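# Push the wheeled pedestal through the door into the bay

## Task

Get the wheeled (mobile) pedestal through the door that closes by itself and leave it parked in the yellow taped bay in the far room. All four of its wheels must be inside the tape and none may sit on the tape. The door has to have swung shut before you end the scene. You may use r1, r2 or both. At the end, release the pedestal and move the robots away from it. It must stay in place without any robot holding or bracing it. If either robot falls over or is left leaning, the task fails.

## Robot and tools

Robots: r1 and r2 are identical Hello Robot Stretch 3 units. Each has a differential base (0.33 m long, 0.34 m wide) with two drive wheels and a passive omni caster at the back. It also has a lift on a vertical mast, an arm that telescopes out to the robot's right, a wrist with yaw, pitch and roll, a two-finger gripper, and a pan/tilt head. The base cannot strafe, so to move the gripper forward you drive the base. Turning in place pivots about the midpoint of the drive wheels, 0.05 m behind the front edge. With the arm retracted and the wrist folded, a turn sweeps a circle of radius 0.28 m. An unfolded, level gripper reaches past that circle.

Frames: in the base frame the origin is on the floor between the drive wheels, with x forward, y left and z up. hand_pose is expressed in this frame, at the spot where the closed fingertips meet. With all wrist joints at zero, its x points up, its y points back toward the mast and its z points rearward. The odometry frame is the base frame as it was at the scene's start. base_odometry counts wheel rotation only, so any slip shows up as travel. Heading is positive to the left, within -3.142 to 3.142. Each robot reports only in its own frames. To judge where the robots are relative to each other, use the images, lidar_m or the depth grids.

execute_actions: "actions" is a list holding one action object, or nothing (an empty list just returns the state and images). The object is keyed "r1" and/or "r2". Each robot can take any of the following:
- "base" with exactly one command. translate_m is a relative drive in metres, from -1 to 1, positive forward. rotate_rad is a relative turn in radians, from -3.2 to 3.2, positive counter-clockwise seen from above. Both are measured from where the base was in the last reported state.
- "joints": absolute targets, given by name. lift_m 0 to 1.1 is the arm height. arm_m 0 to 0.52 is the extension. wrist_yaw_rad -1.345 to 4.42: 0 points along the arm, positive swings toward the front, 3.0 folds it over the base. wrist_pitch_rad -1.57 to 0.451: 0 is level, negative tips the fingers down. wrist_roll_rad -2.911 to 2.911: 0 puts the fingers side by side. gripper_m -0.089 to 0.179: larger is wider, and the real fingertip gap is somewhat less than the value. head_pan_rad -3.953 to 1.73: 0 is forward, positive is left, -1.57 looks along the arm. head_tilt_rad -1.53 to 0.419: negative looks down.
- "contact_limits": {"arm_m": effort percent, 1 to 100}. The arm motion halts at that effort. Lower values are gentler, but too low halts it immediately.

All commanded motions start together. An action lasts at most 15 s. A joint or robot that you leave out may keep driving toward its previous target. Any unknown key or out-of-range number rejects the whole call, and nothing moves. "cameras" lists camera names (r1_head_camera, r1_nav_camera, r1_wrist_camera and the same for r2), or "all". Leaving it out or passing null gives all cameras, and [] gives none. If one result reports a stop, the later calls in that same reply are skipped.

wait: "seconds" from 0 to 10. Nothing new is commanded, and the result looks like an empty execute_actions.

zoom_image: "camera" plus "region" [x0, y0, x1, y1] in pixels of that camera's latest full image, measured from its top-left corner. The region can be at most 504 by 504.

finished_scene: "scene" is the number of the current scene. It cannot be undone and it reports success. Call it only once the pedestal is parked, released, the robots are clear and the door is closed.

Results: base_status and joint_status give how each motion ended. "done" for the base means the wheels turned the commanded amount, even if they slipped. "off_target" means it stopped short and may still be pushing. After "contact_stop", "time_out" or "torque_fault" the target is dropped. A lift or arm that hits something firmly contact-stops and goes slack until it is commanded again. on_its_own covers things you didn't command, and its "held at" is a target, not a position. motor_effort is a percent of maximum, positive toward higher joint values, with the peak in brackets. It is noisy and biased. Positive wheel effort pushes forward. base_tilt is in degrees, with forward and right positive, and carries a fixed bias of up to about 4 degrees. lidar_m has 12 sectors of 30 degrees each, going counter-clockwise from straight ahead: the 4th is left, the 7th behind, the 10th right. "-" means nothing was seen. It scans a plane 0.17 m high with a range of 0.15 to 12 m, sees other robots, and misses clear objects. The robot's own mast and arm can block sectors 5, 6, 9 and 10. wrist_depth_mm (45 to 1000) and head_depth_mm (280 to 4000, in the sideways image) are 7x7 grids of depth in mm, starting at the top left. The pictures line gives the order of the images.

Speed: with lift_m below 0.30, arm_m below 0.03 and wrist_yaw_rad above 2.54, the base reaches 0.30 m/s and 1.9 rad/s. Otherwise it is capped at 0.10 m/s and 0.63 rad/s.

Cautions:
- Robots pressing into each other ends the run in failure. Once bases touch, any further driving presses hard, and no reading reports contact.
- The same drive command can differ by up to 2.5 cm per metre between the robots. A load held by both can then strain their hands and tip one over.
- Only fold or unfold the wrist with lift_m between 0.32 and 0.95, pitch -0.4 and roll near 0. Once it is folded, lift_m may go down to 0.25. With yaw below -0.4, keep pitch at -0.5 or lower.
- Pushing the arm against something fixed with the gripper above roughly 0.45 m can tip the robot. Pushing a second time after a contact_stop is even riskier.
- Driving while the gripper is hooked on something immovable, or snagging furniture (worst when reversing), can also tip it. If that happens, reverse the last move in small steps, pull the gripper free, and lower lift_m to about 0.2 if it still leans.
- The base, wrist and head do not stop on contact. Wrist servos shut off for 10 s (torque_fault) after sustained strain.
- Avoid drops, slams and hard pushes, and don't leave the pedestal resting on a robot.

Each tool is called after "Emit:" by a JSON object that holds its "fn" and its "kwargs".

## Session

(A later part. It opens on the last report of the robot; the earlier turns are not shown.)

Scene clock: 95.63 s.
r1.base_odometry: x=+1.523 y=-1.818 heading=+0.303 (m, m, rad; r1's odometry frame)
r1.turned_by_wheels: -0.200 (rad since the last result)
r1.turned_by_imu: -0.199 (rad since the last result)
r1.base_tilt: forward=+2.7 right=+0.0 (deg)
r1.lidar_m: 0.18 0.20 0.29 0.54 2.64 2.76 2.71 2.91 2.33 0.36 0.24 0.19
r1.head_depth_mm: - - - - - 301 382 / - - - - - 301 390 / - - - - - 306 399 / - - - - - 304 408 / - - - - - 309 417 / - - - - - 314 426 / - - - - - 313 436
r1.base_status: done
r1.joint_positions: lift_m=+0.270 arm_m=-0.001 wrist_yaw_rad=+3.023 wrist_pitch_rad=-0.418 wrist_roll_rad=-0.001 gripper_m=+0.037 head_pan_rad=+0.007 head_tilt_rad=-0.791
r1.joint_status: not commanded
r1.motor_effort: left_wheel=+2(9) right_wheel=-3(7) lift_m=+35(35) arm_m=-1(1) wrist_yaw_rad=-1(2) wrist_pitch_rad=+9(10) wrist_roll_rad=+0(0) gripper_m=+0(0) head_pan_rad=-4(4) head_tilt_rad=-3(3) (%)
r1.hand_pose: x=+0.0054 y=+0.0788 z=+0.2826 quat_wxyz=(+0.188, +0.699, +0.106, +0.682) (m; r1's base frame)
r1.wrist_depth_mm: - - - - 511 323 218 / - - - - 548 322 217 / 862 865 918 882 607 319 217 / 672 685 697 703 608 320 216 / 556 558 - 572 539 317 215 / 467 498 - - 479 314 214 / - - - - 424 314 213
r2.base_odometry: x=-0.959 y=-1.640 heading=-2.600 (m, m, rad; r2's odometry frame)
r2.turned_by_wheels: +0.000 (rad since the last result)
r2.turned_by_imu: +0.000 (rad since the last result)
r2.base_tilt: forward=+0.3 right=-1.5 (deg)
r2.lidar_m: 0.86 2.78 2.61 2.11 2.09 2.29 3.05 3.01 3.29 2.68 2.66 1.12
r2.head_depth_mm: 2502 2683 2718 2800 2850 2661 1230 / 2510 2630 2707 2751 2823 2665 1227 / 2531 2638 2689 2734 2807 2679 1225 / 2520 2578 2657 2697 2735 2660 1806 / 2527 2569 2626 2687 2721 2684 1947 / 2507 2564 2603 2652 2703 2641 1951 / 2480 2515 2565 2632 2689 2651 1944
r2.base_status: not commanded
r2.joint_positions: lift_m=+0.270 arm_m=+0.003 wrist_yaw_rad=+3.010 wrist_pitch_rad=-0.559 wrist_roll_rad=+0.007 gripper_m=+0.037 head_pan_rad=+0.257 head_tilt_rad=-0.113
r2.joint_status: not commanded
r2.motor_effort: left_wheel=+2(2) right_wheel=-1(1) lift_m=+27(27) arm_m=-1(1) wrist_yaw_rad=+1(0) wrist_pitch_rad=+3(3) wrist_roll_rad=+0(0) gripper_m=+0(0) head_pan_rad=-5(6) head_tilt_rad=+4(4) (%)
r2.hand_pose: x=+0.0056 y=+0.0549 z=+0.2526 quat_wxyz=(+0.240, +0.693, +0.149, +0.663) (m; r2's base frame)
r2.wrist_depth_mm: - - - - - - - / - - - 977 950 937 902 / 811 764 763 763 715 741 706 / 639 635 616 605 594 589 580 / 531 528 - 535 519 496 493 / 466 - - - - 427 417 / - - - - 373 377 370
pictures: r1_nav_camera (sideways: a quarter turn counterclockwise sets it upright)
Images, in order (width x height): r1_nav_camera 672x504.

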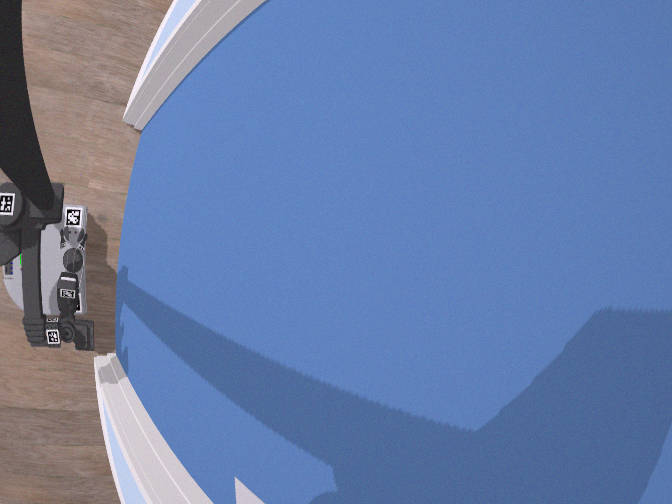

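Emit:
{"fn": "execute_actions", "kwargs": {"actions": [{"r1":{"base":{"translate_m":0.35}}}], "cameras": ["r1_nav_camera","r2_head_camera"]}}

Scene clock: 99.47 s.
r1.base_odometry: x=+1.857 y=-1.713 heading=+0.303 (m, m, rad; r1's odometry frame)
r1.turned_by_wheels: +0.001 (rad since the last result)
r1.turned_by_imu: -0.137 (rad since the last result)
r1.base_tilt: forward=+2.6 right=+0.0 (deg)
r1.lidar_m: - - 0.15 0.19 2.52 2.99 2.84 2.92 2.43 0.27 0.15 -
r1.head_depth_mm: - - - - - - - / - - - - - - - / - - - - - - - / - - - - - - - / - - - - - - - / - - - - - - - / - - - - - - -
r1.base_status: translate_m off_target (by the wheels' count: +0.3498 of +0.3500)
r1.joint_positions: lift_m=+0.270 arm_m=-0.001 wrist_yaw_rad=+3.022 wrist_pitch_rad=-0.418 wrist_roll_rad=+0.000 gripper_m=+0.037 head_pan_rad=+0.019 head_tilt_rad=-0.806
r1.joint_status: not commanded
r1.on_its_own: left_wheel is at rest, and its effort (+37) is outside its rest range (-18 to +18)
r1.motor_effort: left_wheel=+37(78) right_wheel=+7(63) lift_m=+36(37) arm_m=-1(1) wrist_yaw_rad=+0(6) wrist_pitch_rad=+10(11) wrist_roll_rad=-1(1) gripper_m=+1(0) head_pan_rad=-11(18) head_tilt_rad=+2(3) (%)
r1.hand_pose: x=+0.0055 y=+0.0788 z=+0.2825 quat_wxyz=(+0.188, +0.699, +0.105, +0.682) (m; r1's base frame)
r1.wrist_depth_mm: - - - 391 149 92 67 / - - - 412 152 93 67 / 848 875 839 441 156 95 68 / 668 683 671 476 160 96 69 / 558 558 - 535 150 97 69 / 469 498 - - 140 99 70 / - - - - 191 100 71
r2.base_odometry: x=-0.959 y=-1.640 heading=-2.600 (m, m, rad; r2's odometry frame)
r2.turned_by_wheels: +0.000 (rad since the last result)
r2.turned_by_imu: +0.001 (rad since the last result)
r2.base_tilt: forward=+0.2 right=-1.5 (deg)
r2.lidar_m: 0.86 2.77 2.60 2.11 2.09 2.30 3.03 3.00 3.29 2.68 2.66 1.11
r2.head_depth_mm: 2512 2681 2733 2786 2864 2686 1228 / 2533 2669 2678 2744 2795 2696 1221 / 2531 2627 2668 2720 2797 2676 1225 / 2527 2603 2624 2713 2734 2675 1801 / 2538 2572 2635 2665 2764 2692 1951 / 2499 2565 2621 2648 2699 2653 1935 / 2473 2535 2559 2640 2696 2659 1932
r2.base_status: not commanded
r2.joint_positions: lift_m=+0.270 arm_m=+0.003 wrist_yaw_rad=+3.010 wrist_pitch_rad=-0.559 wrist_roll_rad=+0.007 gripper_m=+0.037 head_pan_rad=+0.257 head_tilt_rad=-0.113
r2.joint_status: not commanded
r2.motor_effort: left_wheel=+2(2) right_wheel=-1(1) lift_m=+27(27) arm_m=-1(1) wrist_yaw_rad=+0(1) wrist_pitch_rad=+3(4) wrist_roll_rad=+0(0) gripper_m=+0(0) head_pan_rad=-5(6) head_tilt_rad=+4(4) (%)
r2.hand_pose: x=+0.0056 y=+0.0549 z=+0.2526 quat_wxyz=(+0.240, +0.693, +0.149, +0.663) (m; r2's base frame)
r2.wrist_depth_mm: - - - - - - - / - - - - 952 925 901 / 814 804 759 748 738 715 706 / 641 619 611 604 590 577 573 / 535 522 - 528 514 490 489 / 471 - - - - 428 422 / - - - - 371 374 371
pictures: r1_nav_camera (sideways: a quarter turn counterclockwise sets it upright), r2_head_camera (sideways: a quarter turn clockwise sets it upright)
Images, in order (width x height): r1_nav_camera 672x504, r2_head_camera 896x504.

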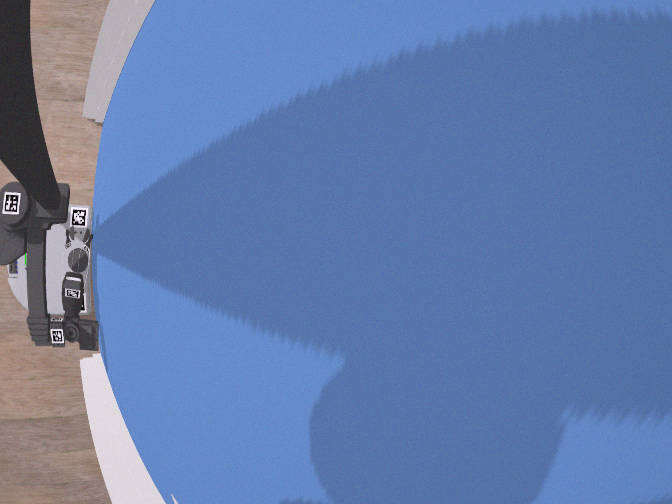

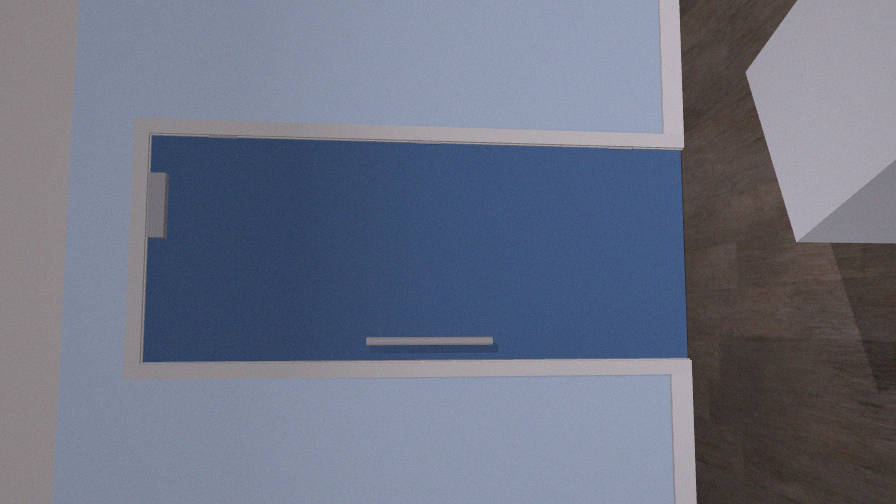

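Emit:
{"fn": "zoom_image", "kwargs": {"camera": "r2_head_camera", "region": [300,280,700,400]}}

Emit:
{"fn": "zoom_image", "kwargs": {"camera": "r2_head_camera", "region": [120,100,520,260]}}

Region (300, 280, 700, 400) of r2_head_camera's 896x504 image, scaled by 1.260, with more detail than that image has; it fills the top 151 rows of this view, and the rest is white.

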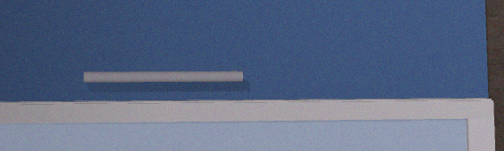

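Region (120, 100, 520, 260) of r2_head_camera's 896x504 image, scaled by 1.260, with more detail than that image has; it fills the top 202 rows of this view, and the rest is white.

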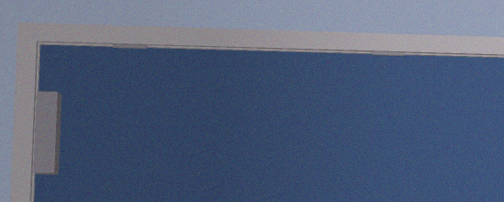

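Emit:
{"fn": "execute_actions", "kwargs": {"actions": [{"r1":{"base":{"translate_m":-0.45},"joints":{"head_tilt_rad":-1.2}}}], "cameras": ["r1_nav_camera"]}}

Scene clock: 103.50 s.
r1.base_odometry: x=+1.428 y=-1.848 heading=+0.303 (m, m, rad; r1's odometry frame)
r1.turned_by_wheels: +0.000 (rad since the last result)
r1.turned_by_imu: +0.000 (rad since the last result)
r1.base_tilt: forward=+2.7 right=+0.1 (deg)
r1.lidar_m: 0.50 0.52 0.64 1.40 2.49 2.52 2.40 2.45 2.45 2.02 0.63 0.53
r1.head_depth_mm: 527 653 858 1161 1259 1170 1103 / 521 646 845 1222 1263 1187 - / 516 638 831 1202 1261 1191 - / 513 629 820 1171 1267 1189 - / 507 623 808 1141 1269 1189 - / 503 615 794 1127 1270 1186 1130 / 498 609 784 1102 1274 1191 1114
r1.base_status: done
r1.joint_positions: lift_m=+0.270 arm_m=-0.001 wrist_yaw_rad=+3.022 wrist_pitch_rad=-0.418 wrist_roll_rad=+0.000 gripper_m=+0.037 head_pan_rad=+0.007 head_tilt_rad=-1.186
r1.joint_status: all done
r1.motor_effort: left_wheel=-1(24) right_wheel=+0(8) lift_m=+36(36) arm_m=-1(1) wrist_yaw_rad=-1(0) wrist_pitch_rad=+10(10) wrist_roll_rad=-1(1) gripper_m=+0(0) head_pan_rad=-4(11) head_tilt_rad=-4(18) (%)
r1.hand_pose: x=+0.0055 y=+0.0788 z=+0.2825 quat_wxyz=(+0.188, +0.699, +0.105, +0.682) (m; r1's base frame)
r1.wrist_depth_mm: - - - - 983 583 514 / - - - - 976 620 518 / 869 867 894 899 876 657 525 / 679 682 693 703 720 693 531 / 552 557 - 575 599 589 541 / 474 499 - - 507 493 500 / - - - - 426 427 431
r2.base_odometry: x=-0.959 y=-1.640 heading=-2.600 (m, m, rad; r2's odometry frame)
r2.turned_by_wheels: +0.000 (rad since the last result)
r2.turned_by_imu: +0.001 (rad since the last result)
r2.base_tilt: forward=+0.2 right=-1.5 (deg)
r2.lidar_m: 0.86 2.77 2.60 2.10 2.10 2.29 3.02 3.02 3.30 2.68 2.66 1.11
r2.head_depth_mm: 2510 2682 2745 2789 2841 2665 1227 / 2512 2649 2700 2752 2808 2666 1228 / 2518 2617 2655 2739 2801 2683 1219 / 2526 2581 2653 2717 2772 2663 1806 / 2517 2581 2620 2666 2766 2667 1950 / 2505 2563 2597 2688 2697 2669 1952 / 2462 2510 2577 2626 2672 2648 1940
r2.base_status: not commanded
r2.joint_positions: lift_m=+0.270 arm_m=+0.003 wrist_yaw_rad=+3.010 wrist_pitch_rad=-0.559 wrist_roll_rad=+0.007 gripper_m=+0.037 head_pan_rad=+0.257 head_tilt_rad=-0.113
r2.joint_status: not commanded
r2.motor_effort: left_wheel=+1(2) right_wheel=-1(1) lift_m=+27(27) arm_m=-1(1) wrist_yaw_rad=+1(0) wrist_pitch_rad=+4(3) wrist_roll_rad=+0(0) gripper_m=+0(0) head_pan_rad=-5(5) head_tilt_rad=+4(4) (%)
r2.hand_pose: x=+0.0056 y=+0.0549 z=+0.2526 quat_wxyz=(+0.240, +0.693, +0.149, +0.663) (m; r2's base frame)
r2.wrist_depth_mm: - - - - - - - / - - - - 976 934 905 / 818 799 763 762 739 727 708 / 634 624 610 612 598 588 572 / 529 524 - 535 519 491 487 / 466 - - - - 427 419 / - - - - 370 377 371
pictures: r1_nav_camera (sideways: a quarter turn counterclockwise sets it upright)
Images, in order (width x height): r1_nav_camera 672x504.

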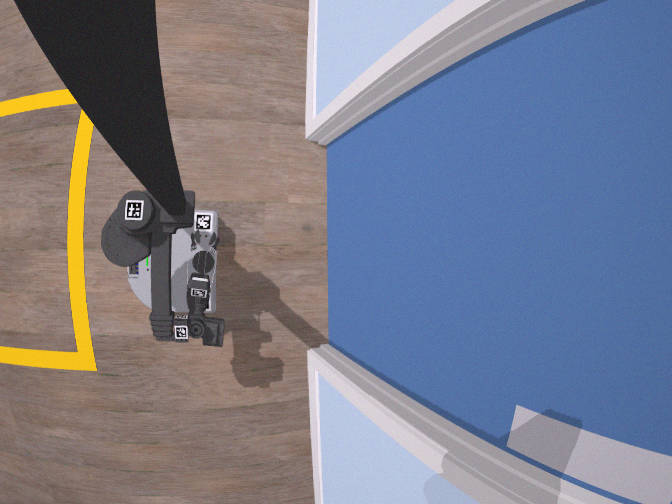

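Emit:
{"fn": "execute_actions", "kwargs": {"actions": [{"r1":{"base":{"rotate_rad":-0.45}}}], "cameras": []}}

Emit:
{"fn": "execute_actions", "kwargs": {"actions": [{"r1":{"base":{"translate_m":0.22}}}], "cameras": []}}

Emit:
{"fn": "execute_actions", "kwargs": {"actions": [{"r1":{"base":{"rotate_rad":0.5}}}], "cameras": ["r1_nav_camera"]}}

Scene clock: 105.37 s.
r1.base_odometry: x=+1.428 y=-1.848 heading=-0.146 (m, m, rad; r1's odometry frame)
r1.turned_by_wheels: -0.450 (rad since the last result)
r1.turned_by_imu: -0.448 (rad since the last result)
r1.base_tilt: forward=+2.7 right=+0.1 (deg)
r1.lidar_m: 0.52 0.50 0.53 0.64 1.88 2.55 2.48 2.40 2.51 2.40 1.48 0.57
r1.head_depth_mm: 602 793 1132 1351 1257 1171 1101 / 587 712 974 1334 1260 1181 - / 625 764 981 1317 1263 1187 - / 591 726 938 1308 1264 1194 - / 555 670 849 1162 1268 1186 - / 522 624 773 1025 1262 1186 1135 / 493 582 713 919 1240 1186 1115
r1.base_status: done
r1.joint_positions: lift_m=+0.270 arm_m=-0.001 wrist_yaw_rad=+3.022 wrist_pitch_rad=-0.418 wrist_roll_rad=+0.000 gripper_m=+0.037 head_pan_rad=+0.007 head_tilt_rad=-1.186
r1.joint_status: not commanded
r1.motor_effort: left_wheel=+2(9) right_wheel=-3(7) lift_m=+36(36) arm_m=+0(1) wrist_yaw_rad=+0(0) wrist_pitch_rad=+10(10) wrist_roll_rad=-1(1) gripper_m=+0(0) head_pan_rad=-3(4) head_tilt_rad=-4(5) (%)
r1.hand_pose: x=+0.0055 y=+0.0788 z=+0.2825 quat_wxyz=(+0.188, +0.699, +0.105, +0.682) (m; r1's base frame)
r1.wrist_depth_mm: - - - 731 622 496 403 / - - - 795 673 517 420 / 862 871 899 817 708 546 437 / 668 680 705 707 689 567 456 / 558 561 - 577 590 565 476 / 469 497 - - 507 498 482 / - - - - 423 429 431
r2.base_odometry: x=-0.959 y=-1.640 heading=-2.600 (m, m, rad; r2's odometry frame)
r2.turned_by_wheels: +0.000 (rad since the last result)
r2.turned_by_imu: +0.001 (rad since the last result)
r2.base_tilt: forward=+0.2 right=-1.5 (deg)
r2.lidar_m: 0.85 2.77 2.60 2.10 2.10 2.29 3.05 3.02 3.29 2.67 2.65 1.11
r2.head_depth_mm: 2499 2662 2719 2797 2837 2688 1228 / 2506 2658 2725 2755 2842 2682 1228 / 2529 2627 2673 2731 2782 2665 1224 / 2539 2600 2645 2709 2773 2666 1800 / 2541 2569 2613 2648 2739 2651 1948 / 2509 2531 2595 2667 2692 2658 1933 / 2463 2532 2574 2638 2662 2641 1941
r2.base_status: not commanded
r2.joint_positions: lift_m=+0.270 arm_m=+0.003 wrist_yaw_rad=+3.010 wrist_pitch_rad=-0.559 wrist_roll_rad=+0.007 gripper_m=+0.037 head_pan_rad=+0.257 head_tilt_rad=-0.113
r2.joint_status: not commanded
r2.motor_effort: left_wheel=+2(2) right_wheel=-1(1) lift_m=+28(27) arm_m=-1(1) wrist_yaw_rad=+0(0) wrist_pitch_rad=+3(3) wrist_roll_rad=+0(0) gripper_m=+0(0) head_pan_rad=-5(5) head_tilt_rad=+4(4) (%)
r2.hand_pose: x=+0.0056 y=+0.0549 z=+0.2526 quat_wxyz=(+0.240, +0.693, +0.149, +0.663) (m; r2's base frame)
r2.wrist_depth_mm: - - - - - - - / - - - 972 955 957 922 / 807 785 757 747 724 720 692 / 633 640 626 599 600 587 579 / 536 529 - 533 506 492 492 / 470 - - - - 430 419 / - - - - 368 377 374
pictures: none
No camera images: the call's "cameras" was empty. Leave "cameras" out to get every camera's image.

Scene clock: 107.63 s.
r1.base_odometry: x=+1.645 y=-1.880 heading=-0.146 (m, m, rad; r1's odometry frame)
r1.turned_by_wheels: +0.000 (rad since the last result)
r1.turned_by_imu: +0.001 (rad since the last result)
r1.base_tilt: forward=+2.7 right=+0.0 (deg)
r1.lidar_m: 0.32 0.31 0.33 0.46 1.02 2.66 2.67 2.59 2.71 2.29 0.80 0.36
r1.head_depth_mm: 361 422 532 1002 1258 1174 1104 / 388 470 575 774 1248 1183 - / 370 463 617 862 1233 1191 - / 346 424 552 781 1221 1192 - / 326 394 500 681 1072 1197 - / 306 366 456 603 888 1188 1125 / 296 342 420 540 761 1160 1119
r1.base_status: done
r1.joint_positions: lift_m=+0.270 arm_m=-0.001 wrist_yaw_rad=+3.022 wrist_pitch_rad=-0.418 wrist_roll_rad=+0.000 gripper_m=+0.037 head_pan_rad=+0.007 head_tilt_rad=-1.187
r1.joint_status: not commanded
r1.motor_effort: left_wheel=+2(12) right_wheel=-3(6) lift_m=+36(36) arm_m=-1(1) wrist_yaw_rad=-1(1) wrist_pitch_rad=+10(10) wrist_roll_rad=-1(1) gripper_m=+0(0) head_pan_rad=-3(4) head_tilt_rad=-4(4) (%)
r1.hand_pose: x=+0.0055 y=+0.0788 z=+0.2825 quat_wxyz=(+0.188, +0.699, +0.105, +0.682) (m; r1's base frame)
r1.wrist_depth_mm: - - 639 550 398 310 256 / - - 691 595 422 325 264 / 855 865 774 656 447 342 275 / 678 687 700 681 480 361 287 / 550 560 - 579 502 378 301 / 470 497 - - 490 402 314 / - - - - 423 411 329
r2.base_odometry: x=-0.959 y=-1.640 heading=-2.600 (m, m, rad; r2's odometry frame)
r2.turned_by_wheels: +0.000 (rad since the last result)
r2.turned_by_imu: +0.001 (rad since the last result)
r2.base_tilt: forward=+0.2 right=-1.5 (deg)
r2.lidar_m: 0.86 2.77 2.60 2.10 2.10 2.29 3.04 3.01 3.29 2.68 2.66 1.11
r2.head_depth_mm: 2509 2671 2755 2804 2837 2695 1227 / 2522 2652 2713 2778 2824 2655 1221 / 2526 2612 2691 2708 2782 2681 1223 / 2537 2595 2661 2706 2754 2674 1807 / 2522 2554 2615 2655 2747 2661 1940 / 2489 2543 2590 2645 2708 2677 1961 / 2467 2527 2575 2622 2681 2644 1942
r2.base_status: not commanded
r2.joint_positions: lift_m=+0.270 arm_m=+0.003 wrist_yaw_rad=+3.010 wrist_pitch_rad=-0.559 wrist_roll_rad=+0.007 gripper_m=+0.037 head_pan_rad=+0.257 head_tilt_rad=-0.113
r2.joint_status: not commanded
r2.motor_effort: left_wheel=+1(2) right_wheel=-1(1) lift_m=+27(27) arm_m=-1(1) wrist_yaw_rad=+1(0) wrist_pitch_rad=+3(3) wrist_roll_rad=+0(0) gripper_m=+0(0) head_pan_rad=-5(6) head_tilt_rad=+4(4) (%)
r2.hand_pose: x=+0.0056 y=+0.0549 z=+0.2526 quat_wxyz=(+0.240, +0.693, +0.149, +0.663) (m; r2's base frame)
r2.wrist_depth_mm: - - - - - - - / - - - 981 948 910 889 / 817 793 762 745 729 714 704 / 647 621 624 595 589 591 584 / 532 528 - 536 508 490 486 / 468 - - - - 425 421 / - - - - 374 375 369
pictures: none
No camera images: the call's "cameras" was empty. Leave "cameras" out to get every camera's image.

Scene clock: 109.20 s.
r1.base_odometry: x=+1.645 y=-1.880 heading=+0.354 (m, m, rad; r1's odometry frame)
r1.turned_by_wheels: +0.500 (rad since the last result)
r1.turned_by_imu: +0.499 (rad since the last result)
r1.base_tilt: forward=+2.7 right=+0.0 (deg)
r1.lidar_m: 0.31 0.32 0.44 0.91 2.64 2.68 2.59 2.69 2.31 0.90 0.36 0.32
r1.head_depth_mm: 305 371 486 701 963 1173 1101 / 304 371 483 698 1203 1188 - / 303 368 481 692 1217 1190 - / 302 367 476 684 1208 1192 - / 301 365 475 678 1187 1190 - / 300 363 472 673 1173 1184 1131 / 299 363 469 667 1162 1186 1115
r1.base_status: done
r1.joint_positions: lift_m=+0.270 arm_m=-0.001 wrist_yaw_rad=+3.022 wrist_pitch_rad=-0.418 wrist_roll_rad=+0.000 gripper_m=+0.037 head_pan_rad=+0.006 head_tilt_rad=-1.187
r1.joint_status: not commanded
r1.motor_effort: left_wheel=-3(9) right_wheel=+3(8) lift_m=+36(36) arm_m=-1(1) wrist_yaw_rad=+0(0) wrist_pitch_rad=+10(10) wrist_roll_rad=-1(1) gripper_m=+0(0) head_pan_rad=-3(4) head_tilt_rad=-4(4) (%)
r1.hand_pose: x=+0.0055 y=+0.0788 z=+0.2825 quat_wxyz=(+0.188, +0.699, +0.105, +0.682) (m; r1's base frame)
r1.wrist_depth_mm: - - - - 620 473 335 / - - - - 663 476 336 / 871 870 889 905 728 487 339 / 672 685 695 706 701 488 340 / 553 562 - 577 595 492 342 / 472 494 - - 513 470 342 / - - - - 423 428 347
r2.base_odometry: x=-0.959 y=-1.640 heading=-2.600 (m, m, rad; r2's odometry frame)
r2.turned_by_wheels: +0.000 (rad since the last result)
r2.turned_by_imu: +0.000 (rad since the last result)
r2.base_tilt: forward=+0.2 right=-1.6 (deg)
r2.lidar_m: 0.86 2.77 2.60 2.11 2.10 2.30 3.04 3.01 3.32 2.68 2.66 1.11
r2.head_depth_mm: 2500 2656 2734 2771 2862 2695 1228 / 2530 2641 2687 2762 2805 2675 1229 / 2512 2637 2673 2717 2790 2682 1225 / 2522 2605 2660 2697 2756 2669 1815 / 2515 2575 2626 2692 2756 2651 1940 / 2496 2542 2598 2660 2680 2672 1946 / 2448 2521 2565 2617 2666 2630 1952
r2.base_status: not commanded
r2.joint_positions: lift_m=+0.270 arm_m=+0.003 wrist_yaw_rad=+3.010 wrist_pitch_rad=-0.559 wrist_roll_rad=+0.007 gripper_m=+0.037 head_pan_rad=+0.257 head_tilt_rad=-0.113
r2.joint_status: not commanded
r2.motor_effort: left_wheel=+2(2) right_wheel=-1(1) lift_m=+28(27) arm_m=-1(1) wrist_yaw_rad=+0(0) wrist_pitch_rad=+3(4) wrist_roll_rad=+0(0) gripper_m=+0(0) head_pan_rad=-5(6) head_tilt_rad=+3(4) (%)
r2.hand_pose: x=+0.0056 y=+0.0549 z=+0.2526 quat_wxyz=(+0.240, +0.693, +0.149, +0.663) (m; r2's base frame)
r2.wrist_depth_mm: - - - - - - - / - - - 999 926 926 898 / 804 794 771 749 705 715 700 / 639 631 629 609 604 588 576 / 532 533 - 530 517 493 494 / 475 - - - - 425 417 / - - - - 368 374 374
pictures: r1_nav_camera (sideways: a quarter turn counterclockwise sets it upright)
Images, in order (width x height): r1_nav_camera 672x504.

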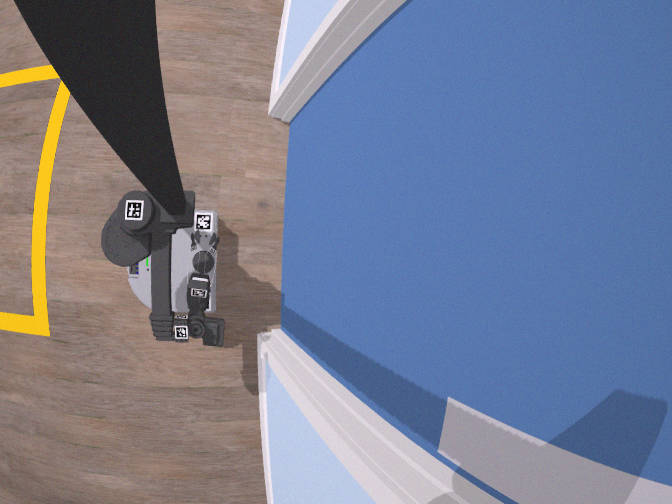

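Emit:
{"fn": "execute_actions", "kwargs": {"actions": [{"r1":{"base":{"translate_m":0.2}}}], "cameras": ["r1_nav_camera"]}}

Scene clock: 111.83 s.
r1.base_odometry: x=+1.833 y=-1.811 heading=+0.353 (m, m, rad; r1's odometry frame)
r1.turned_by_wheels: +0.000 (rad since the last result)
r1.turned_by_imu: +0.001 (rad since the last result)
r1.base_tilt: forward=+2.6 right=+0.0 (deg)
r1.lidar_m: - 0.15 0.16 0.45 2.64 2.89 2.79 2.90 2.31 0.28 0.16 0.15
r1.head_depth_mm: - - - - 372 889 1100 / - - - - 365 1014 - / - - - - 358 964 - / - - - - 353 927 - / - - - - 349 904 - / - - - - 365 1155 1129 / - - - - 358 1147 1112
r1.base_status: done
r1.joint_positions: lift_m=+0.270 arm_m=-0.001 wrist_yaw_rad=+3.022 wrist_pitch_rad=-0.418 wrist_roll_rad=+0.000 gripper_m=+0.037 head_pan_rad=+0.006 head_tilt_rad=-1.187
r1.joint_status: not commanded
r1.motor_effort: left_wheel=-3(10) right_wheel=+2(7) lift_m=+36(36) arm_m=-1(1) wrist_yaw_rad=-1(1) wrist_pitch_rad=+10(10) wrist_roll_rad=-1(1) gripper_m=+0(0) head_pan_rad=-3(4) head_tilt_rad=-4(4) (%)
r1.hand_pose: x=+0.0055 y=+0.0788 z=+0.2825 quat_wxyz=(+0.188, +0.699, +0.105, +0.682) (m; r1's base frame)
r1.wrist_depth_mm: - - - 586 302 177 125 / - - - 640 306 179 126 / 871 869 914 702 310 180 126 / 678 682 706 668 316 182 127 / 552 561 - 576 288 183 128 / 470 497 - - 267 185 129 / - - - - 373 186 130
r2.base_odometry: x=-0.959 y=-1.640 heading=-2.600 (m, m, rad; r2's odometry frame)
r2.turned_by_wheels: +0.000 (rad since the last result)
r2.turned_by_imu: +0.001 (rad since the last result)
r2.base_tilt: forward=+0.3 right=-1.5 (deg)
r2.lidar_m: 0.86 2.77 2.60 2.11 2.10 2.30 3.05 3.01 3.28 2.68 2.66 1.11
r2.head_depth_mm: 2532 2681 2701 2785 2852 2701 1230 / 2522 2642 2696 2775 2827 2696 1222 / 2516 2615 2718 2768 2818 2685 1223 / 2541 2594 2648 2704 2795 2667 1802 / 2524 2574 2594 2692 2736 2652 1949 / 2515 2517 2609 2620 2687 2680 1946 / 2476 2510 2566 2636 2678 2638 1930
r2.base_status: not commanded
r2.joint_positions: lift_m=+0.270 arm_m=+0.003 wrist_yaw_rad=+3.010 wrist_pitch_rad=-0.559 wrist_roll_rad=+0.007 gripper_m=+0.037 head_pan_rad=+0.257 head_tilt_rad=-0.113
r2.joint_status: not commanded
r2.motor_effort: left_wheel=+1(2) right_wheel=-1(1) lift_m=+28(27) arm_m=-1(1) wrist_yaw_rad=+1(0) wrist_pitch_rad=+3(3) wrist_roll_rad=+0(0) gripper_m=+0(0) head_pan_rad=-5(6) head_tilt_rad=+4(5) (%)
r2.hand_pose: x=+0.0056 y=+0.0549 z=+0.2526 quat_wxyz=(+0.240, +0.693, +0.149, +0.663) (m; r2's base frame)
r2.wrist_depth_mm: - - - - - - - / - - - 993 965 945 895 / 794 770 751 751 738 710 705 / 643 628 618 613 595 584 568 / 520 527 - 538 515 494 486 / 471 - - - - 426 425 / - - - - 369 377 372
pictures: r1_nav_camera (sideways: a quarter turn counterclockwise sets it upright)
Images, in order (width x height): r1_nav_camera 672x504.

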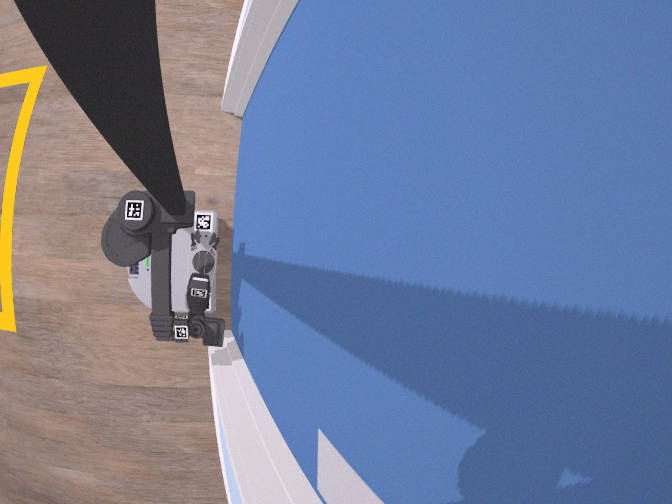

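Continue slowly.

Emit:
{"fn": "execute_actions", "kwargs": {"actions": [{"r1":{"base":{"translate_m":0.15},"joints":{"lift_m":0.33}}}], "cameras": ["r1_nav_camera","r2_head_camera"]}}

Scene clock: 113.90 s.
r1.base_odometry: x=+1.974 y=-1.759 heading=+0.354 (m, m, rad; r1's odometry frame)
r1.turned_by_wheels: +0.001 (rad since the last result)
r1.turned_by_imu: +0.010 (rad since the last result)
r1.base_tilt: forward=+2.6 right=+0.0 (deg)
r1.lidar_m: - - 0.15 0.20 2.64 2.96 2.86 2.98 2.30 0.21 0.15 -
r1.head_depth_mm: - - - - - 857 1108 / - - - - - - - / - - - - - - - / - - - - - 566 - / - - - - - 663 - / - - - - - 1157 - / - - - - - 1152 1118
r1.base_status: translate_m off_target (by the wheels' count: +0.1498 of +0.1500)
r1.joint_positions: lift_m=+0.329 arm_m=-0.001 wrist_yaw_rad=+3.023 wrist_pitch_rad=-0.418 wrist_roll_rad=+0.001 gripper_m=+0.037 head_pan_rad=-0.012 head_tilt_rad=-1.224
r1.joint_status: all done
r1.on_its_own: left_wheel is at rest, and its effort (+42) is outside its rest range (-18 to +18)
r1.motor_effort: left_wheel=+42(59) right_wheel=+18(32) lift_m=+51(59) arm_m=-1(1) wrist_yaw_rad=-1(5) wrist_pitch_rad=+9(10) wrist_roll_rad=-1(1) gripper_m=+1(0) head_pan_rad=+7(7) head_tilt_rad=+8(7) (%)
r1.hand_pose: x=+0.0052 y=+0.0789 z=+0.3421 quat_wxyz=(+0.188, +0.699, +0.106, +0.682) (m; r1's base frame)
r1.wrist_depth_mm: - - - 454 147 87 62 / - - - 480 149 88 62 / 985 997 979 508 152 89 63 / 782 776 803 533 154 90 63 / 633 649 - 615 143 91 64 / 542 544 - 546 132 92 64 / 473 - - - 183 93 65
r2.base_odometry: x=-0.959 y=-1.640 heading=-2.600 (m, m, rad; r2's odometry frame)
r2.turned_by_wheels: +0.000 (rad since the last result)
r2.turned_by_imu: +0.001 (rad since the last result)
r2.base_tilt: forward=+0.2 right=-1.5 (deg)
r2.lidar_m: 0.85 2.76 2.60 2.11 2.10 2.29 3.05 3.00 3.31 2.68 2.66 1.11
r2.head_depth_mm: 2506 2677 2726 2758 2865 2666 1229 / 2517 2636 2706 2760 2830 2688 1224 / 2513 2635 2647 2723 2794 2688 1228 / 2514 2554 2658 2712 2779 2650 1804 / 2504 2545 2599 2663 2712 2670 1947 / 2497 2549 2624 2638 2697 2655 1940 / 2488 2536 2572 2623 2684 2664 1943
r2.base_status: not commanded
r2.joint_positions: lift_m=+0.270 arm_m=+0.003 wrist_yaw_rad=+3.010 wrist_pitch_rad=-0.559 wrist_roll_rad=+0.007 gripper_m=+0.037 head_pan_rad=+0.257 head_tilt_rad=-0.113
r2.joint_status: not commanded
r2.motor_effort: left_wheel=+2(2) right_wheel=-1(1) lift_m=+28(27) arm_m=-1(1) wrist_yaw_rad=+1(0) wrist_pitch_rad=+3(3) wrist_roll_rad=+0(0) gripper_m=+0(0) head_pan_rad=-5(5) head_tilt_rad=+4(4) (%)
r2.hand_pose: x=+0.0056 y=+0.0549 z=+0.2526 quat_wxyz=(+0.240, +0.693, +0.149, +0.663) (m; r2's base frame)
r2.wrist_depth_mm: - - - - - - - / - - - 956 952 903 895 / 799 792 780 754 740 727 707 / 639 625 615 601 602 591 581 / 528 532 - 532 514 492 485 / 469 - - - - 428 422 / - - - - 370 376 372
pictures: r1_nav_camera (sideways: a quarter turn counterclockwise sets it upright), r2_head_camera (sideways: a quarter turn clockwise sets it upright)
Images, in order (width x height): r1_nav_camera 672x504, r2_head_camera 896x504.

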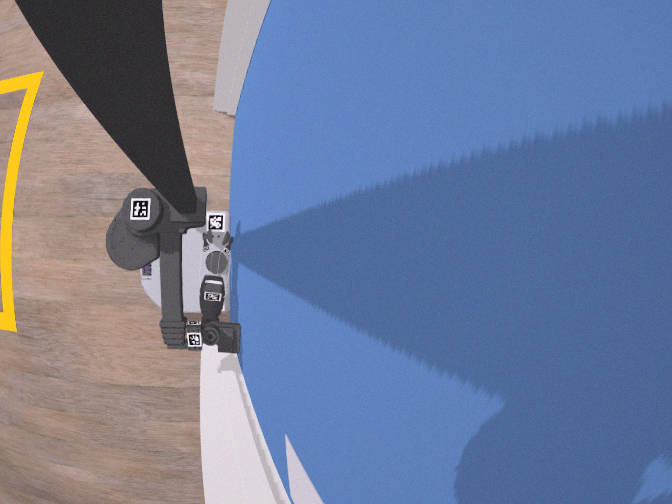

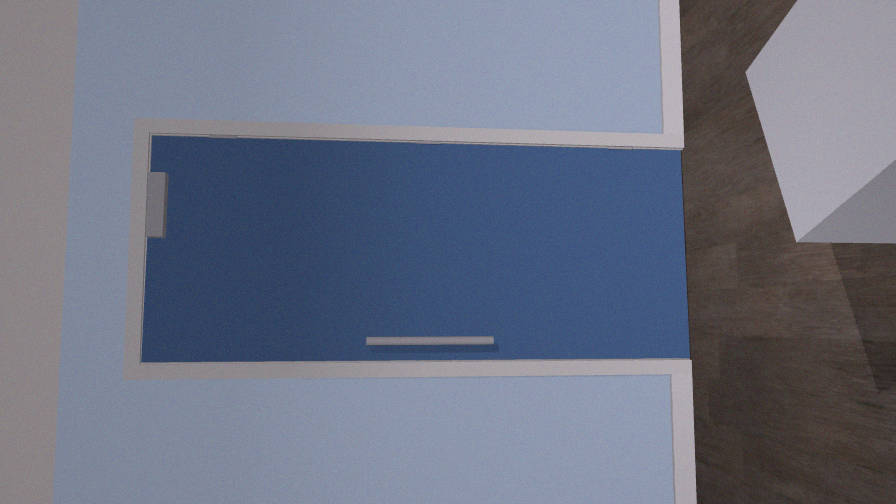

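Emit:
{"fn": "execute_actions", "kwargs": {"actions": [{"r1":{"base":{"translate_m":0.5},"joints":{"head_tilt_rad":-1.5,"head_pan_rad":-1.57}}}], "cameras": ["r1_nav_camera","r2_head_camera"]}}

Scene clock: 120.13 s.
r1.base_odometry: x=+2.442 y=-1.585 heading=+0.355 (m, m, rad; r1's odometry frame)
r1.turned_by_wheels: +0.001 (rad since the last result)
r1.turned_by_imu: +0.415 (rad since the last result)
r1.base_tilt: forward=+2.6 right=+0.1 (deg)
r1.lidar_m: - - 0.15 0.19 3.23 3.08 3.14 0.36 0.40 0.22 0.15 -
r1.head_depth_mm: 1292 1279 1261 1251 1228 1211 1191 / - 607 1262 1252 - - 1202 / - - 549 - - - 1195 / - - - 547 - - - / - - - 337 675 1218 1204 / - - - - 350 935 1207 / - - - - - 357 932
r1.base_status: translate_m off_target (by the wheels' count: +0.4997 of +0.5000)
r1.joint_positions: lift_m=+0.330 arm_m=-0.001 wrist_yaw_rad=+3.018 wrist_pitch_rad=-0.418 wrist_roll_rad=+0.001 gripper_m=+0.037 head_pan_rad=-0.967 head_tilt_rad=-1.510
r1.joint_status: head_pan_rad time_out (moved -0.954 of -1.558); the others done
r1.on_its_own: head_pan_rad is held at -0.988, not at your -1.570, since a time_out; left_wheel is at rest, and its effort (+63) is outside its rest range (-18 to +18)
r1.motor_effort: left_wheel=+63(64) right_wheel=+7(31) lift_m=+40(50) arm_m=-1(1) wrist_yaw_rad=+2(3) wrist_pitch_rad=+10(10) wrist_roll_rad=-1(1) gripper_m=+0(0) head_pan_rad=-12(100) head_tilt_rad=-2(18) (%)
r1.hand_pose: x=+0.0064 y=+0.0786 z=+0.3424 quat_wxyz=(+0.190, +0.699, +0.104, +0.681) (m; r1's base frame)
r1.wrist_depth_mm: - - - 426 142 85 61 / - - - 445 144 86 61 / 992 991 - 476 147 87 62 / 783 781 807 508 150 88 62 / 645 643 - 617 140 89 63 / 546 547 - 549 129 90 63 / 470 - - - 178 91 64
r2.base_odometry: x=-0.959 y=-1.640 heading=-2.600 (m, m, rad; r2's odometry frame)
r2.turned_by_wheels: +0.000 (rad since the last result)
r2.turned_by_imu: +0.002 (rad since the last result)
r2.base_tilt: forward=+0.2 right=-1.5 (deg)
r2.lidar_m: 0.86 2.42 2.60 2.11 2.10 2.29 3.05 3.01 3.29 2.68 2.66 1.11
r2.head_depth_mm: 2524 2664 2743 2779 2853 2739 1226 / 2524 2650 2686 2762 2839 2655 1223 / 2516 2535 2587 2667 2727 2657 1228 / 2524 2419 2439 2493 2546 2528 1811 / 2363 2275 2314 2349 2408 2460 1943 / 2473 2526 2604 2651 2710 2672 1951 / 2457 2541 2590 2616 2667 2648 1944
r2.base_status: not commanded
r2.joint_positions: lift_m=+0.270 arm_m=+0.003 wrist_yaw_rad=+3.010 wrist_pitch_rad=-0.559 wrist_roll_rad=+0.007 gripper_m=+0.037 head_pan_rad=+0.257 head_tilt_rad=-0.113
r2.joint_status: not commanded
r2.motor_effort: left_wheel=+2(2) right_wheel=-1(1) lift_m=+27(27) arm_m=-1(1) wrist_yaw_rad=+1(0) wrist_pitch_rad=+4(4) wrist_roll_rad=+0(0) gripper_m=-1(0) head_pan_rad=-5(5) head_tilt_rad=+4(4) (%)
r2.hand_pose: x=+0.0056 y=+0.0549 z=+0.2526 quat_wxyz=(+0.240, +0.693, +0.149, +0.663) (m; r2's base frame)
r2.wrist_depth_mm: - - - - - - - / - - - 969 936 944 907 / 812 782 777 748 735 716 703 / 648 636 616 616 591 581 576 / 526 531 - 535 522 492 485 / 465 - - - - 426 421 / - - - - 372 377 370
pictures: r1_nav_camera (sideways: a quarter turn counterclockwise sets it upright), r2_head_camera (sideways: a quarter turn clockwise sets it upright)
Images, in order (width x height): r1_nav_camera 672x504, r2_head_camera 896x504.

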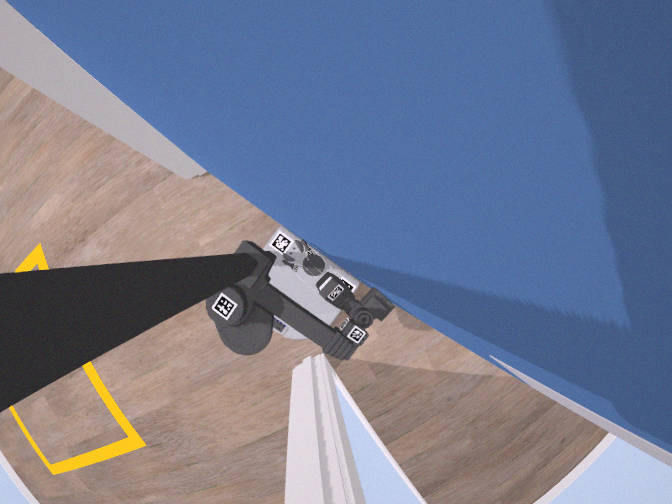

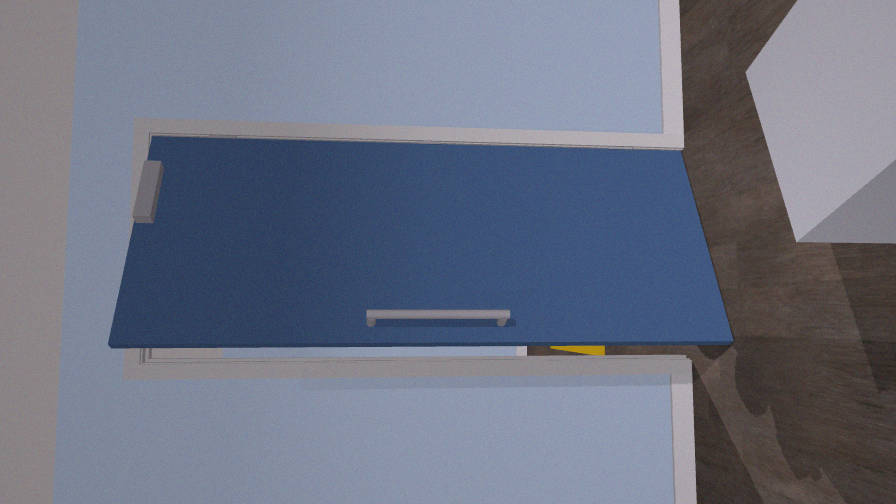

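Emit:
{"fn": "execute_actions", "kwargs": {"actions": [{"r1":{"base":{"translate_m":0.4},"joints":{"head_pan_rad":-0.9}}}], "cameras": ["r1_nav_camera","r2_head_camera"]}}

Scene clock: 125.27 s.
r1.base_odometry: x=+2.817 y=-1.446 heading=+0.357 (m, m, rad; r1's odometry frame)
r1.turned_by_wheels: +0.002 (rad since the last result)
r1.turned_by_imu: +0.590 (rad since the last result)
r1.base_tilt: forward=+2.7 right=+0.0 (deg)
r1.lidar_m: - - 0.15 0.19 3.35 3.40 0.65 1.30 2.54 0.22 0.15 -
r1.head_depth_mm: 375 1278 1267 1246 1233 1213 1195 / - 401 1270 1251 - - 1194 / - - 432 - - - 1194 / - - - 492 - - - / - - - - 665 1215 1200 / - - - - 346 1212 1199 / - - - - - 390 1190
r1.base_status: translate_m off_target (by the wheels' count: +0.3997 of +0.4000)
r1.joint_positions: lift_m=+0.330 arm_m=-0.001 wrist_yaw_rad=+3.022 wrist_pitch_rad=-0.418 wrist_roll_rad=+0.001 gripper_m=+0.037 head_pan_rad=-0.905 head_tilt_rad=-1.504
r1.joint_status: all done
r1.on_its_own: left_wheel is at rest, and its effort (+74) is outside its rest range (-18 to +18)
r1.motor_effort: left_wheel=+74(75) right_wheel=+0(22) lift_m=+37(40) arm_m=-1(1) wrist_yaw_rad=+0(1) wrist_pitch_rad=+10(10) wrist_roll_rad=-1(1) gripper_m=+0(0) head_pan_rad=+3(13) head_tilt_rad=-4(4) (%)
r1.hand_pose: x=+0.0056 y=+0.0787 z=+0.3425 quat_wxyz=(+0.188, +0.699, +0.105, +0.682) (m; r1's base frame)
r1.wrist_depth_mm: - - - 439 144 86 61 / - - - 461 147 87 62 / 999 - - 489 149 88 62 / 784 783 797 518 152 89 63 / 634 648 - 616 141 90 63 / 538 545 - 546 130 91 64 / 471 - - - 180 92 64
r2.base_odometry: x=-0.959 y=-1.640 heading=-2.600 (m, m, rad; r2's odometry frame)
r2.turned_by_wheels: +0.000 (rad since the last result)
r2.turned_by_imu: +0.001 (rad since the last result)
r2.base_tilt: forward=+0.2 right=-1.6 (deg)
r2.lidar_m: 0.85 2.77 2.59 2.11 2.10 2.30 3.05 3.01 3.30 2.68 2.66 1.11
r2.head_depth_mm: 2511 2663 2738 2787 2866 2688 1227 / 2522 2652 2684 2762 2816 2670 1228 / 2364 2252 2316 2380 2476 2416 1229 / 2395 2627 - - 2499 2328 1817 / 2539 - - - - 2677 1955 / 2492 2527 2599 2663 2690 2629 1944 / 2467 2520 2596 2639 2690 2665 1939
r2.base_status: not commanded
r2.joint_positions: lift_m=+0.270 arm_m=+0.003 wrist_yaw_rad=+3.010 wrist_pitch_rad=-0.559 wrist_roll_rad=+0.007 gripper_m=+0.037 head_pan_rad=+0.257 head_tilt_rad=-0.113
r2.joint_status: not commanded
r2.motor_effort: left_wheel=+2(2) right_wheel=-1(1) lift_m=+27(27) arm_m=-1(1) wrist_yaw_rad=+0(0) wrist_pitch_rad=+3(3) wrist_roll_rad=+0(0) gripper_m=+0(1) head_pan_rad=-6(6) head_tilt_rad=+4(4) (%)
r2.hand_pose: x=+0.0056 y=+0.0549 z=+0.2526 quat_wxyz=(+0.240, +0.693, +0.149, +0.663) (m; r2's base frame)
r2.wrist_depth_mm: - - - - - - - / - - - - 970 932 904 / 793 777 778 747 731 717 698 / 634 630 611 606 593 582 570 / 533 528 - 538 513 491 486 / 471 - - - - 424 420 / - - - - 371 377 370
pictures: r1_nav_camera (sideways: a quarter turn counterclockwise sets it upright), r2_head_camera (sideways: a quarter turn clockwise sets it upright)
Images, in order (width x height): r1_nav_camera 672x504, r2_head_camera 896x504.

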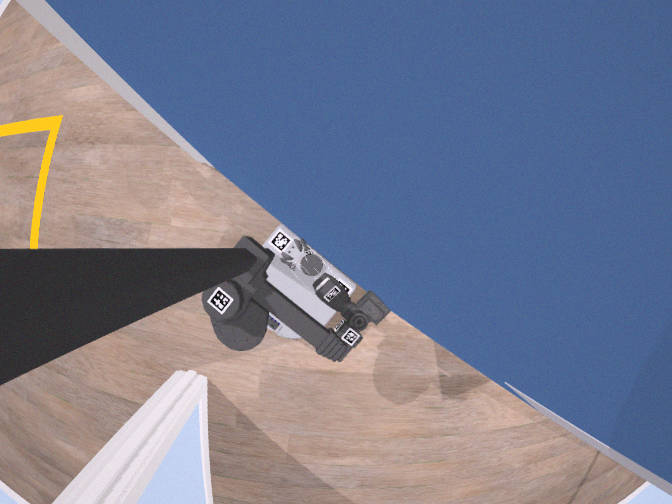

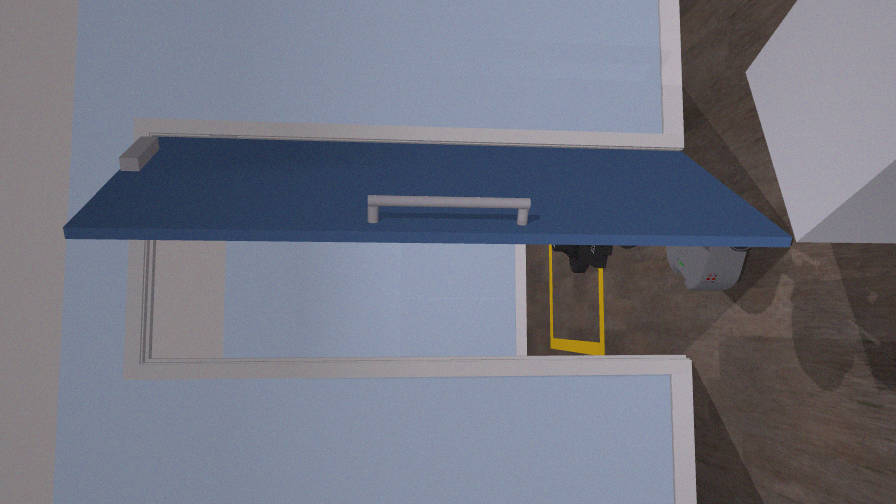

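Emit:
{"fn": "execute_actions", "kwargs": {"actions": [{"r1":{"base":{"translate_m":0.4}}}], "cameras": ["r1_nav_camera","r2_nav_camera"]}}

Scene clock: 130.63 s.
r1.base_odometry: x=+3.191 y=-1.306 heading=+0.358 (m, m, rad; r1's odometry frame)
r1.turned_by_wheels: +0.001 (rad since the last result)
r1.turned_by_imu: +0.622 (rad since the last result)
r1.base_tilt: forward=+2.7 right=+0.0 (deg)
r1.lidar_m: - - 0.15 0.19 3.58 0.94 2.27 2.92 0.93 0.29 0.15 -
r1.head_depth_mm: 474 1288 1267 1244 1229 1210 1192 / - 540 1269 1246 - - 1195 / - - 562 - - - 1196 / - - 343 597 - - - / - - - 340 751 1215 1197 / - - - - 360 1205 1199 / - - - - - 373 1194
r1.base_status: translate_m off_target (by the wheels' count: +0.3998 of +0.4000)
r1.joint_positions: lift_m=+0.330 arm_m=-0.001 wrist_yaw_rad=+3.022 wrist_pitch_rad=-0.418 wrist_roll_rad=+0.001 gripper_m=+0.037 head_pan_rad=-0.905 head_tilt_rad=-1.504
r1.joint_status: not commanded
r1.on_its_own: left_wheel is at rest, and its effort (+45) is outside its rest range (-18 to +18)
r1.motor_effort: left_wheel=+45(81) right_wheel=+0(16) lift_m=+36(37) arm_m=-1(1) wrist_yaw_rad=-1(0) wrist_pitch_rad=+10(10) wrist_roll_rad=-1(1) gripper_m=+0(0) head_pan_rad=+3(3) head_tilt_rad=-4(4) (%)
r1.hand_pose: x=+0.0056 y=+0.0788 z=+0.3426 quat_wxyz=(+0.188, +0.699, +0.105, +0.682) (m; r1's base frame)
r1.wrist_depth_mm: - - - 381 148 92 67 / - - - 405 152 94 67 / - - - 436 156 95 68 / 783 783 795 461 159 96 69 / 637 649 - 617 150 98 70 / 538 547 - 537 140 99 70 / 471 - - - 192 101 71
r2.base_odometry: x=-0.959 y=-1.640 heading=-2.600 (m, m, rad; r2's odometry frame)
r2.turned_by_wheels: +0.000 (rad since the last result)
r2.turned_by_imu: +0.001 (rad since the last result)
r2.base_tilt: forward=+0.3 right=-1.5 (deg)
r2.lidar_m: 0.86 2.77 2.60 2.11 2.10 2.30 3.04 3.00 3.29 2.68 2.65 1.11
r2.head_depth_mm: 2139 2004 1993 2016 2835 2427 1228 / 2382 2284 2306 2284 2235 2230 1231 / 2531 - - - 3589 2360 1226 / 2521 - - - - 2680 1810 / 2521 - - - - 2677 1947 / 2491 2530 2616 2650 2709 2650 1926 / 2462 2527 2574 2619 2676 2652 1927
r2.base_status: not commanded
r2.joint_positions: lift_m=+0.270 arm_m=+0.003 wrist_yaw_rad=+3.010 wrist_pitch_rad=-0.559 wrist_roll_rad=+0.007 gripper_m=+0.037 head_pan_rad=+0.257 head_tilt_rad=-0.113
r2.joint_status: not commanded
r2.motor_effort: left_wheel=+2(1) right_wheel=-1(1) lift_m=+28(27) arm_m=-1(1) wrist_yaw_rad=+0(0) wrist_pitch_rad=+3(3) wrist_roll_rad=+0(0) gripper_m=+0(0) head_pan_rad=-6(4) head_tilt_rad=+4(4) (%)
r2.hand_pose: x=+0.0056 y=+0.0549 z=+0.2526 quat_wxyz=(+0.240, +0.693, +0.149, +0.663) (m; r2's base frame)
r2.wrist_depth_mm: - - - - - - - / - - - 986 981 928 915 / 808 812 758 756 724 719 696 / 635 633 607 607 601 584 570 / 529 528 - 534 517 496 484 / 467 - - - - 430 420 / - - - - 373 374 372
pictures: r1_nav_camera (sideways: a quarter turn counterclockwise sets it upright), r2_nav_camera (sideways: a quarter turn counterclockwise sets it upright)
Images, in order (width x height): r1_nav_camera 672x504, r2_nav_camera 672x504.

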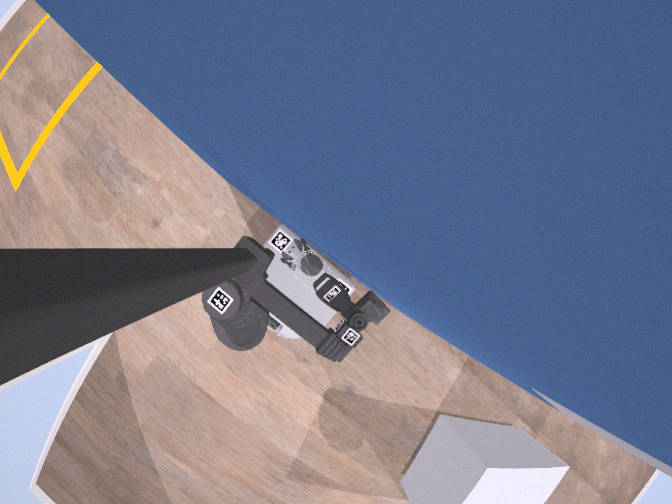

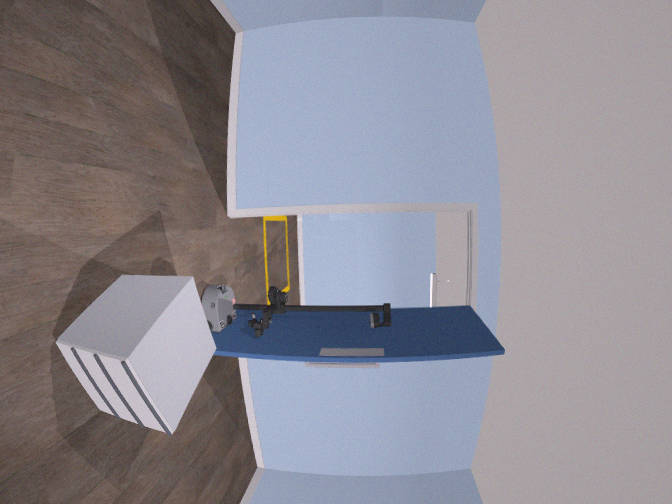

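Emit:
{"fn": "execute_actions", "kwargs": {"actions": [{"r1":{"base":{"translate_m":0.3},"joints":{"head_tilt_rad":-1.0,"head_pan_rad":-1.2}},"r2":{"joints":{"head_tilt_rad":-0.5,"head_pan_rad":0}}}], "cameras": ["r1_nav_camera","r2_nav_camera"]}}

Scene clock: 134.97 s.
r1.base_odometry: x=+3.472 y=-1.200 heading=+0.358 (m, m, rad; r1's odometry frame)
r1.turned_by_wheels: +0.000 (rad since the last result)
r1.turned_by_imu: +0.026 (rad since the last result)
r1.base_tilt: forward=+2.6 right=+0.1 (deg)
r1.lidar_m: - - 0.15 0.20 3.64 0.96 2.58 2.97 0.90 0.89 0.15 -
r1.head_depth_mm: 2170 1863 1647 1459 1312 1201 1097 / 2035 1817 1644 1458 1326 1206 - / - 320 385 589 1272 1223 - / - - - 323 373 564 893 / - - - - - 316 370 / - - - - - - - / - - - - - - -
r1.base_status: done
r1.joint_positions: lift_m=+0.330 arm_m=-0.001 wrist_yaw_rad=+3.023 wrist_pitch_rad=-0.418 wrist_roll_rad=+0.001 gripper_m=+0.037 head_pan_rad=-1.102 head_tilt_rad=-1.043
r1.joint_status: head_pan_rad off_target (ended at -1.102, target -1.200); head_tilt_rad off_target (ended at -1.043, target -1.000)
r1.motor_effort: left_wheel=+14(83) right_wheel=+8(27) lift_m=+36(37) arm_m=-1(1) wrist_yaw_rad=+0(4) wrist_pitch_rad=+10(10) wrist_roll_rad=-1(1) gripper_m=+0(0) head_pan_rad=-54(100) head_tilt_rad=+14(40) (%)
r1.hand_pose: x=+0.0054 y=+0.0788 z=+0.3426 quat_wxyz=(+0.188, +0.699, +0.106, +0.682) (m; r1's base frame)
r1.wrist_depth_mm: - - - 344 160 104 77 / - - - 365 165 107 79 / - - - 394 171 109 80 / 772 775 800 430 177 111 81 / 644 648 - 581 170 114 82 / 542 545 - 530 161 116 84 / 471 - - - 217 119 85
r2.base_odometry: x=-0.959 y=-1.640 heading=-2.600 (m, m, rad; r2's odometry frame)
r2.turned_by_wheels: +0.000 (rad since the last result)
r2.turned_by_imu: +0.001 (rad since the last result)
r2.base_tilt: forward=+0.2 right=-1.5 (deg)
r2.lidar_m: 0.86 2.77 2.60 2.11 2.10 2.30 3.03 3.01 3.29 2.68 2.66 1.11
r2.head_depth_mm: 2777 3014 3319 2673 1922 1595 1331 / 2672 2893 3196 2683 1288 1383 1329 / 1925 2731 3019 2543 1247 1184 1307 / 1958 2127 2296 2295 1247 1235 1299 / 2223 2427 2577 2455 1341 1468 1336 / - - - 2668 1867 1610 1331 / - - - 2689 1997 1598 1334
r2.base_status: not commanded
r2.joint_positions: lift_m=+0.270 arm_m=+0.003 wrist_yaw_rad=+3.010 wrist_pitch_rad=-0.559 wrist_roll_rad=+0.007 gripper_m=+0.037 head_pan_rad=+0.007 head_tilt_rad=-0.493
r2.joint_status: all done
r2.motor_effort: left_wheel=+2(2) right_wheel=-1(1) lift_m=+28(27) arm_m=-1(1) wrist_yaw_rad=+0(0) wrist_pitch_rad=+3(3) wrist_roll_rad=+0(0) gripper_m=+0(0) head_pan_rad=-5(31) head_tilt_rad=-2(19) (%)
r2.hand_pose: x=+0.0056 y=+0.0549 z=+0.2526 quat_wxyz=(+0.240, +0.693, +0.149, +0.663) (m; r2's base frame)
r2.wrist_depth_mm: - - - - - - - / - - - 982 955 926 905 / 794 780 758 744 721 726 700 / 632 629 619 601 592 577 570 / 532 530 - 528 516 490 489 / 469 - - - - 426 417 / - - - - 371 376 369
pictures: r1_nav_camera (sideways: a quarter turn counterclockwise sets it upright), r2_nav_camera (sideways: a quarter turn counterclockwise sets it upright)
Images, in order (width x height): r1_nav_camera 672x504, r2_nav_camera 672x504.

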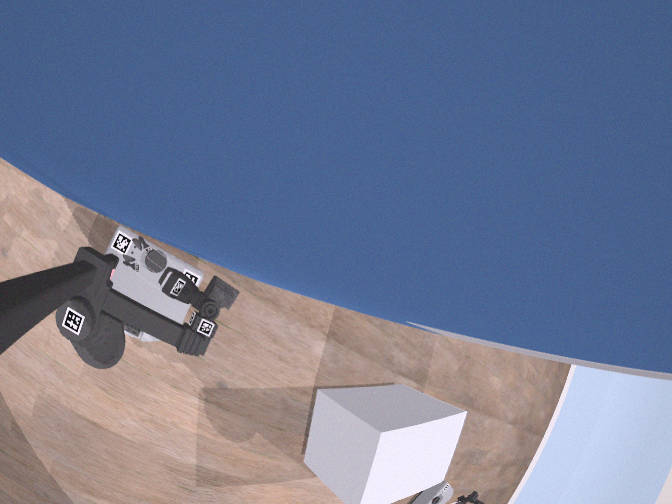

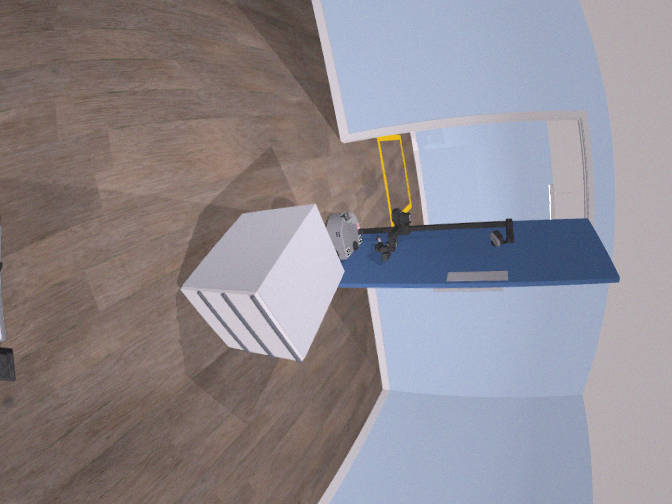

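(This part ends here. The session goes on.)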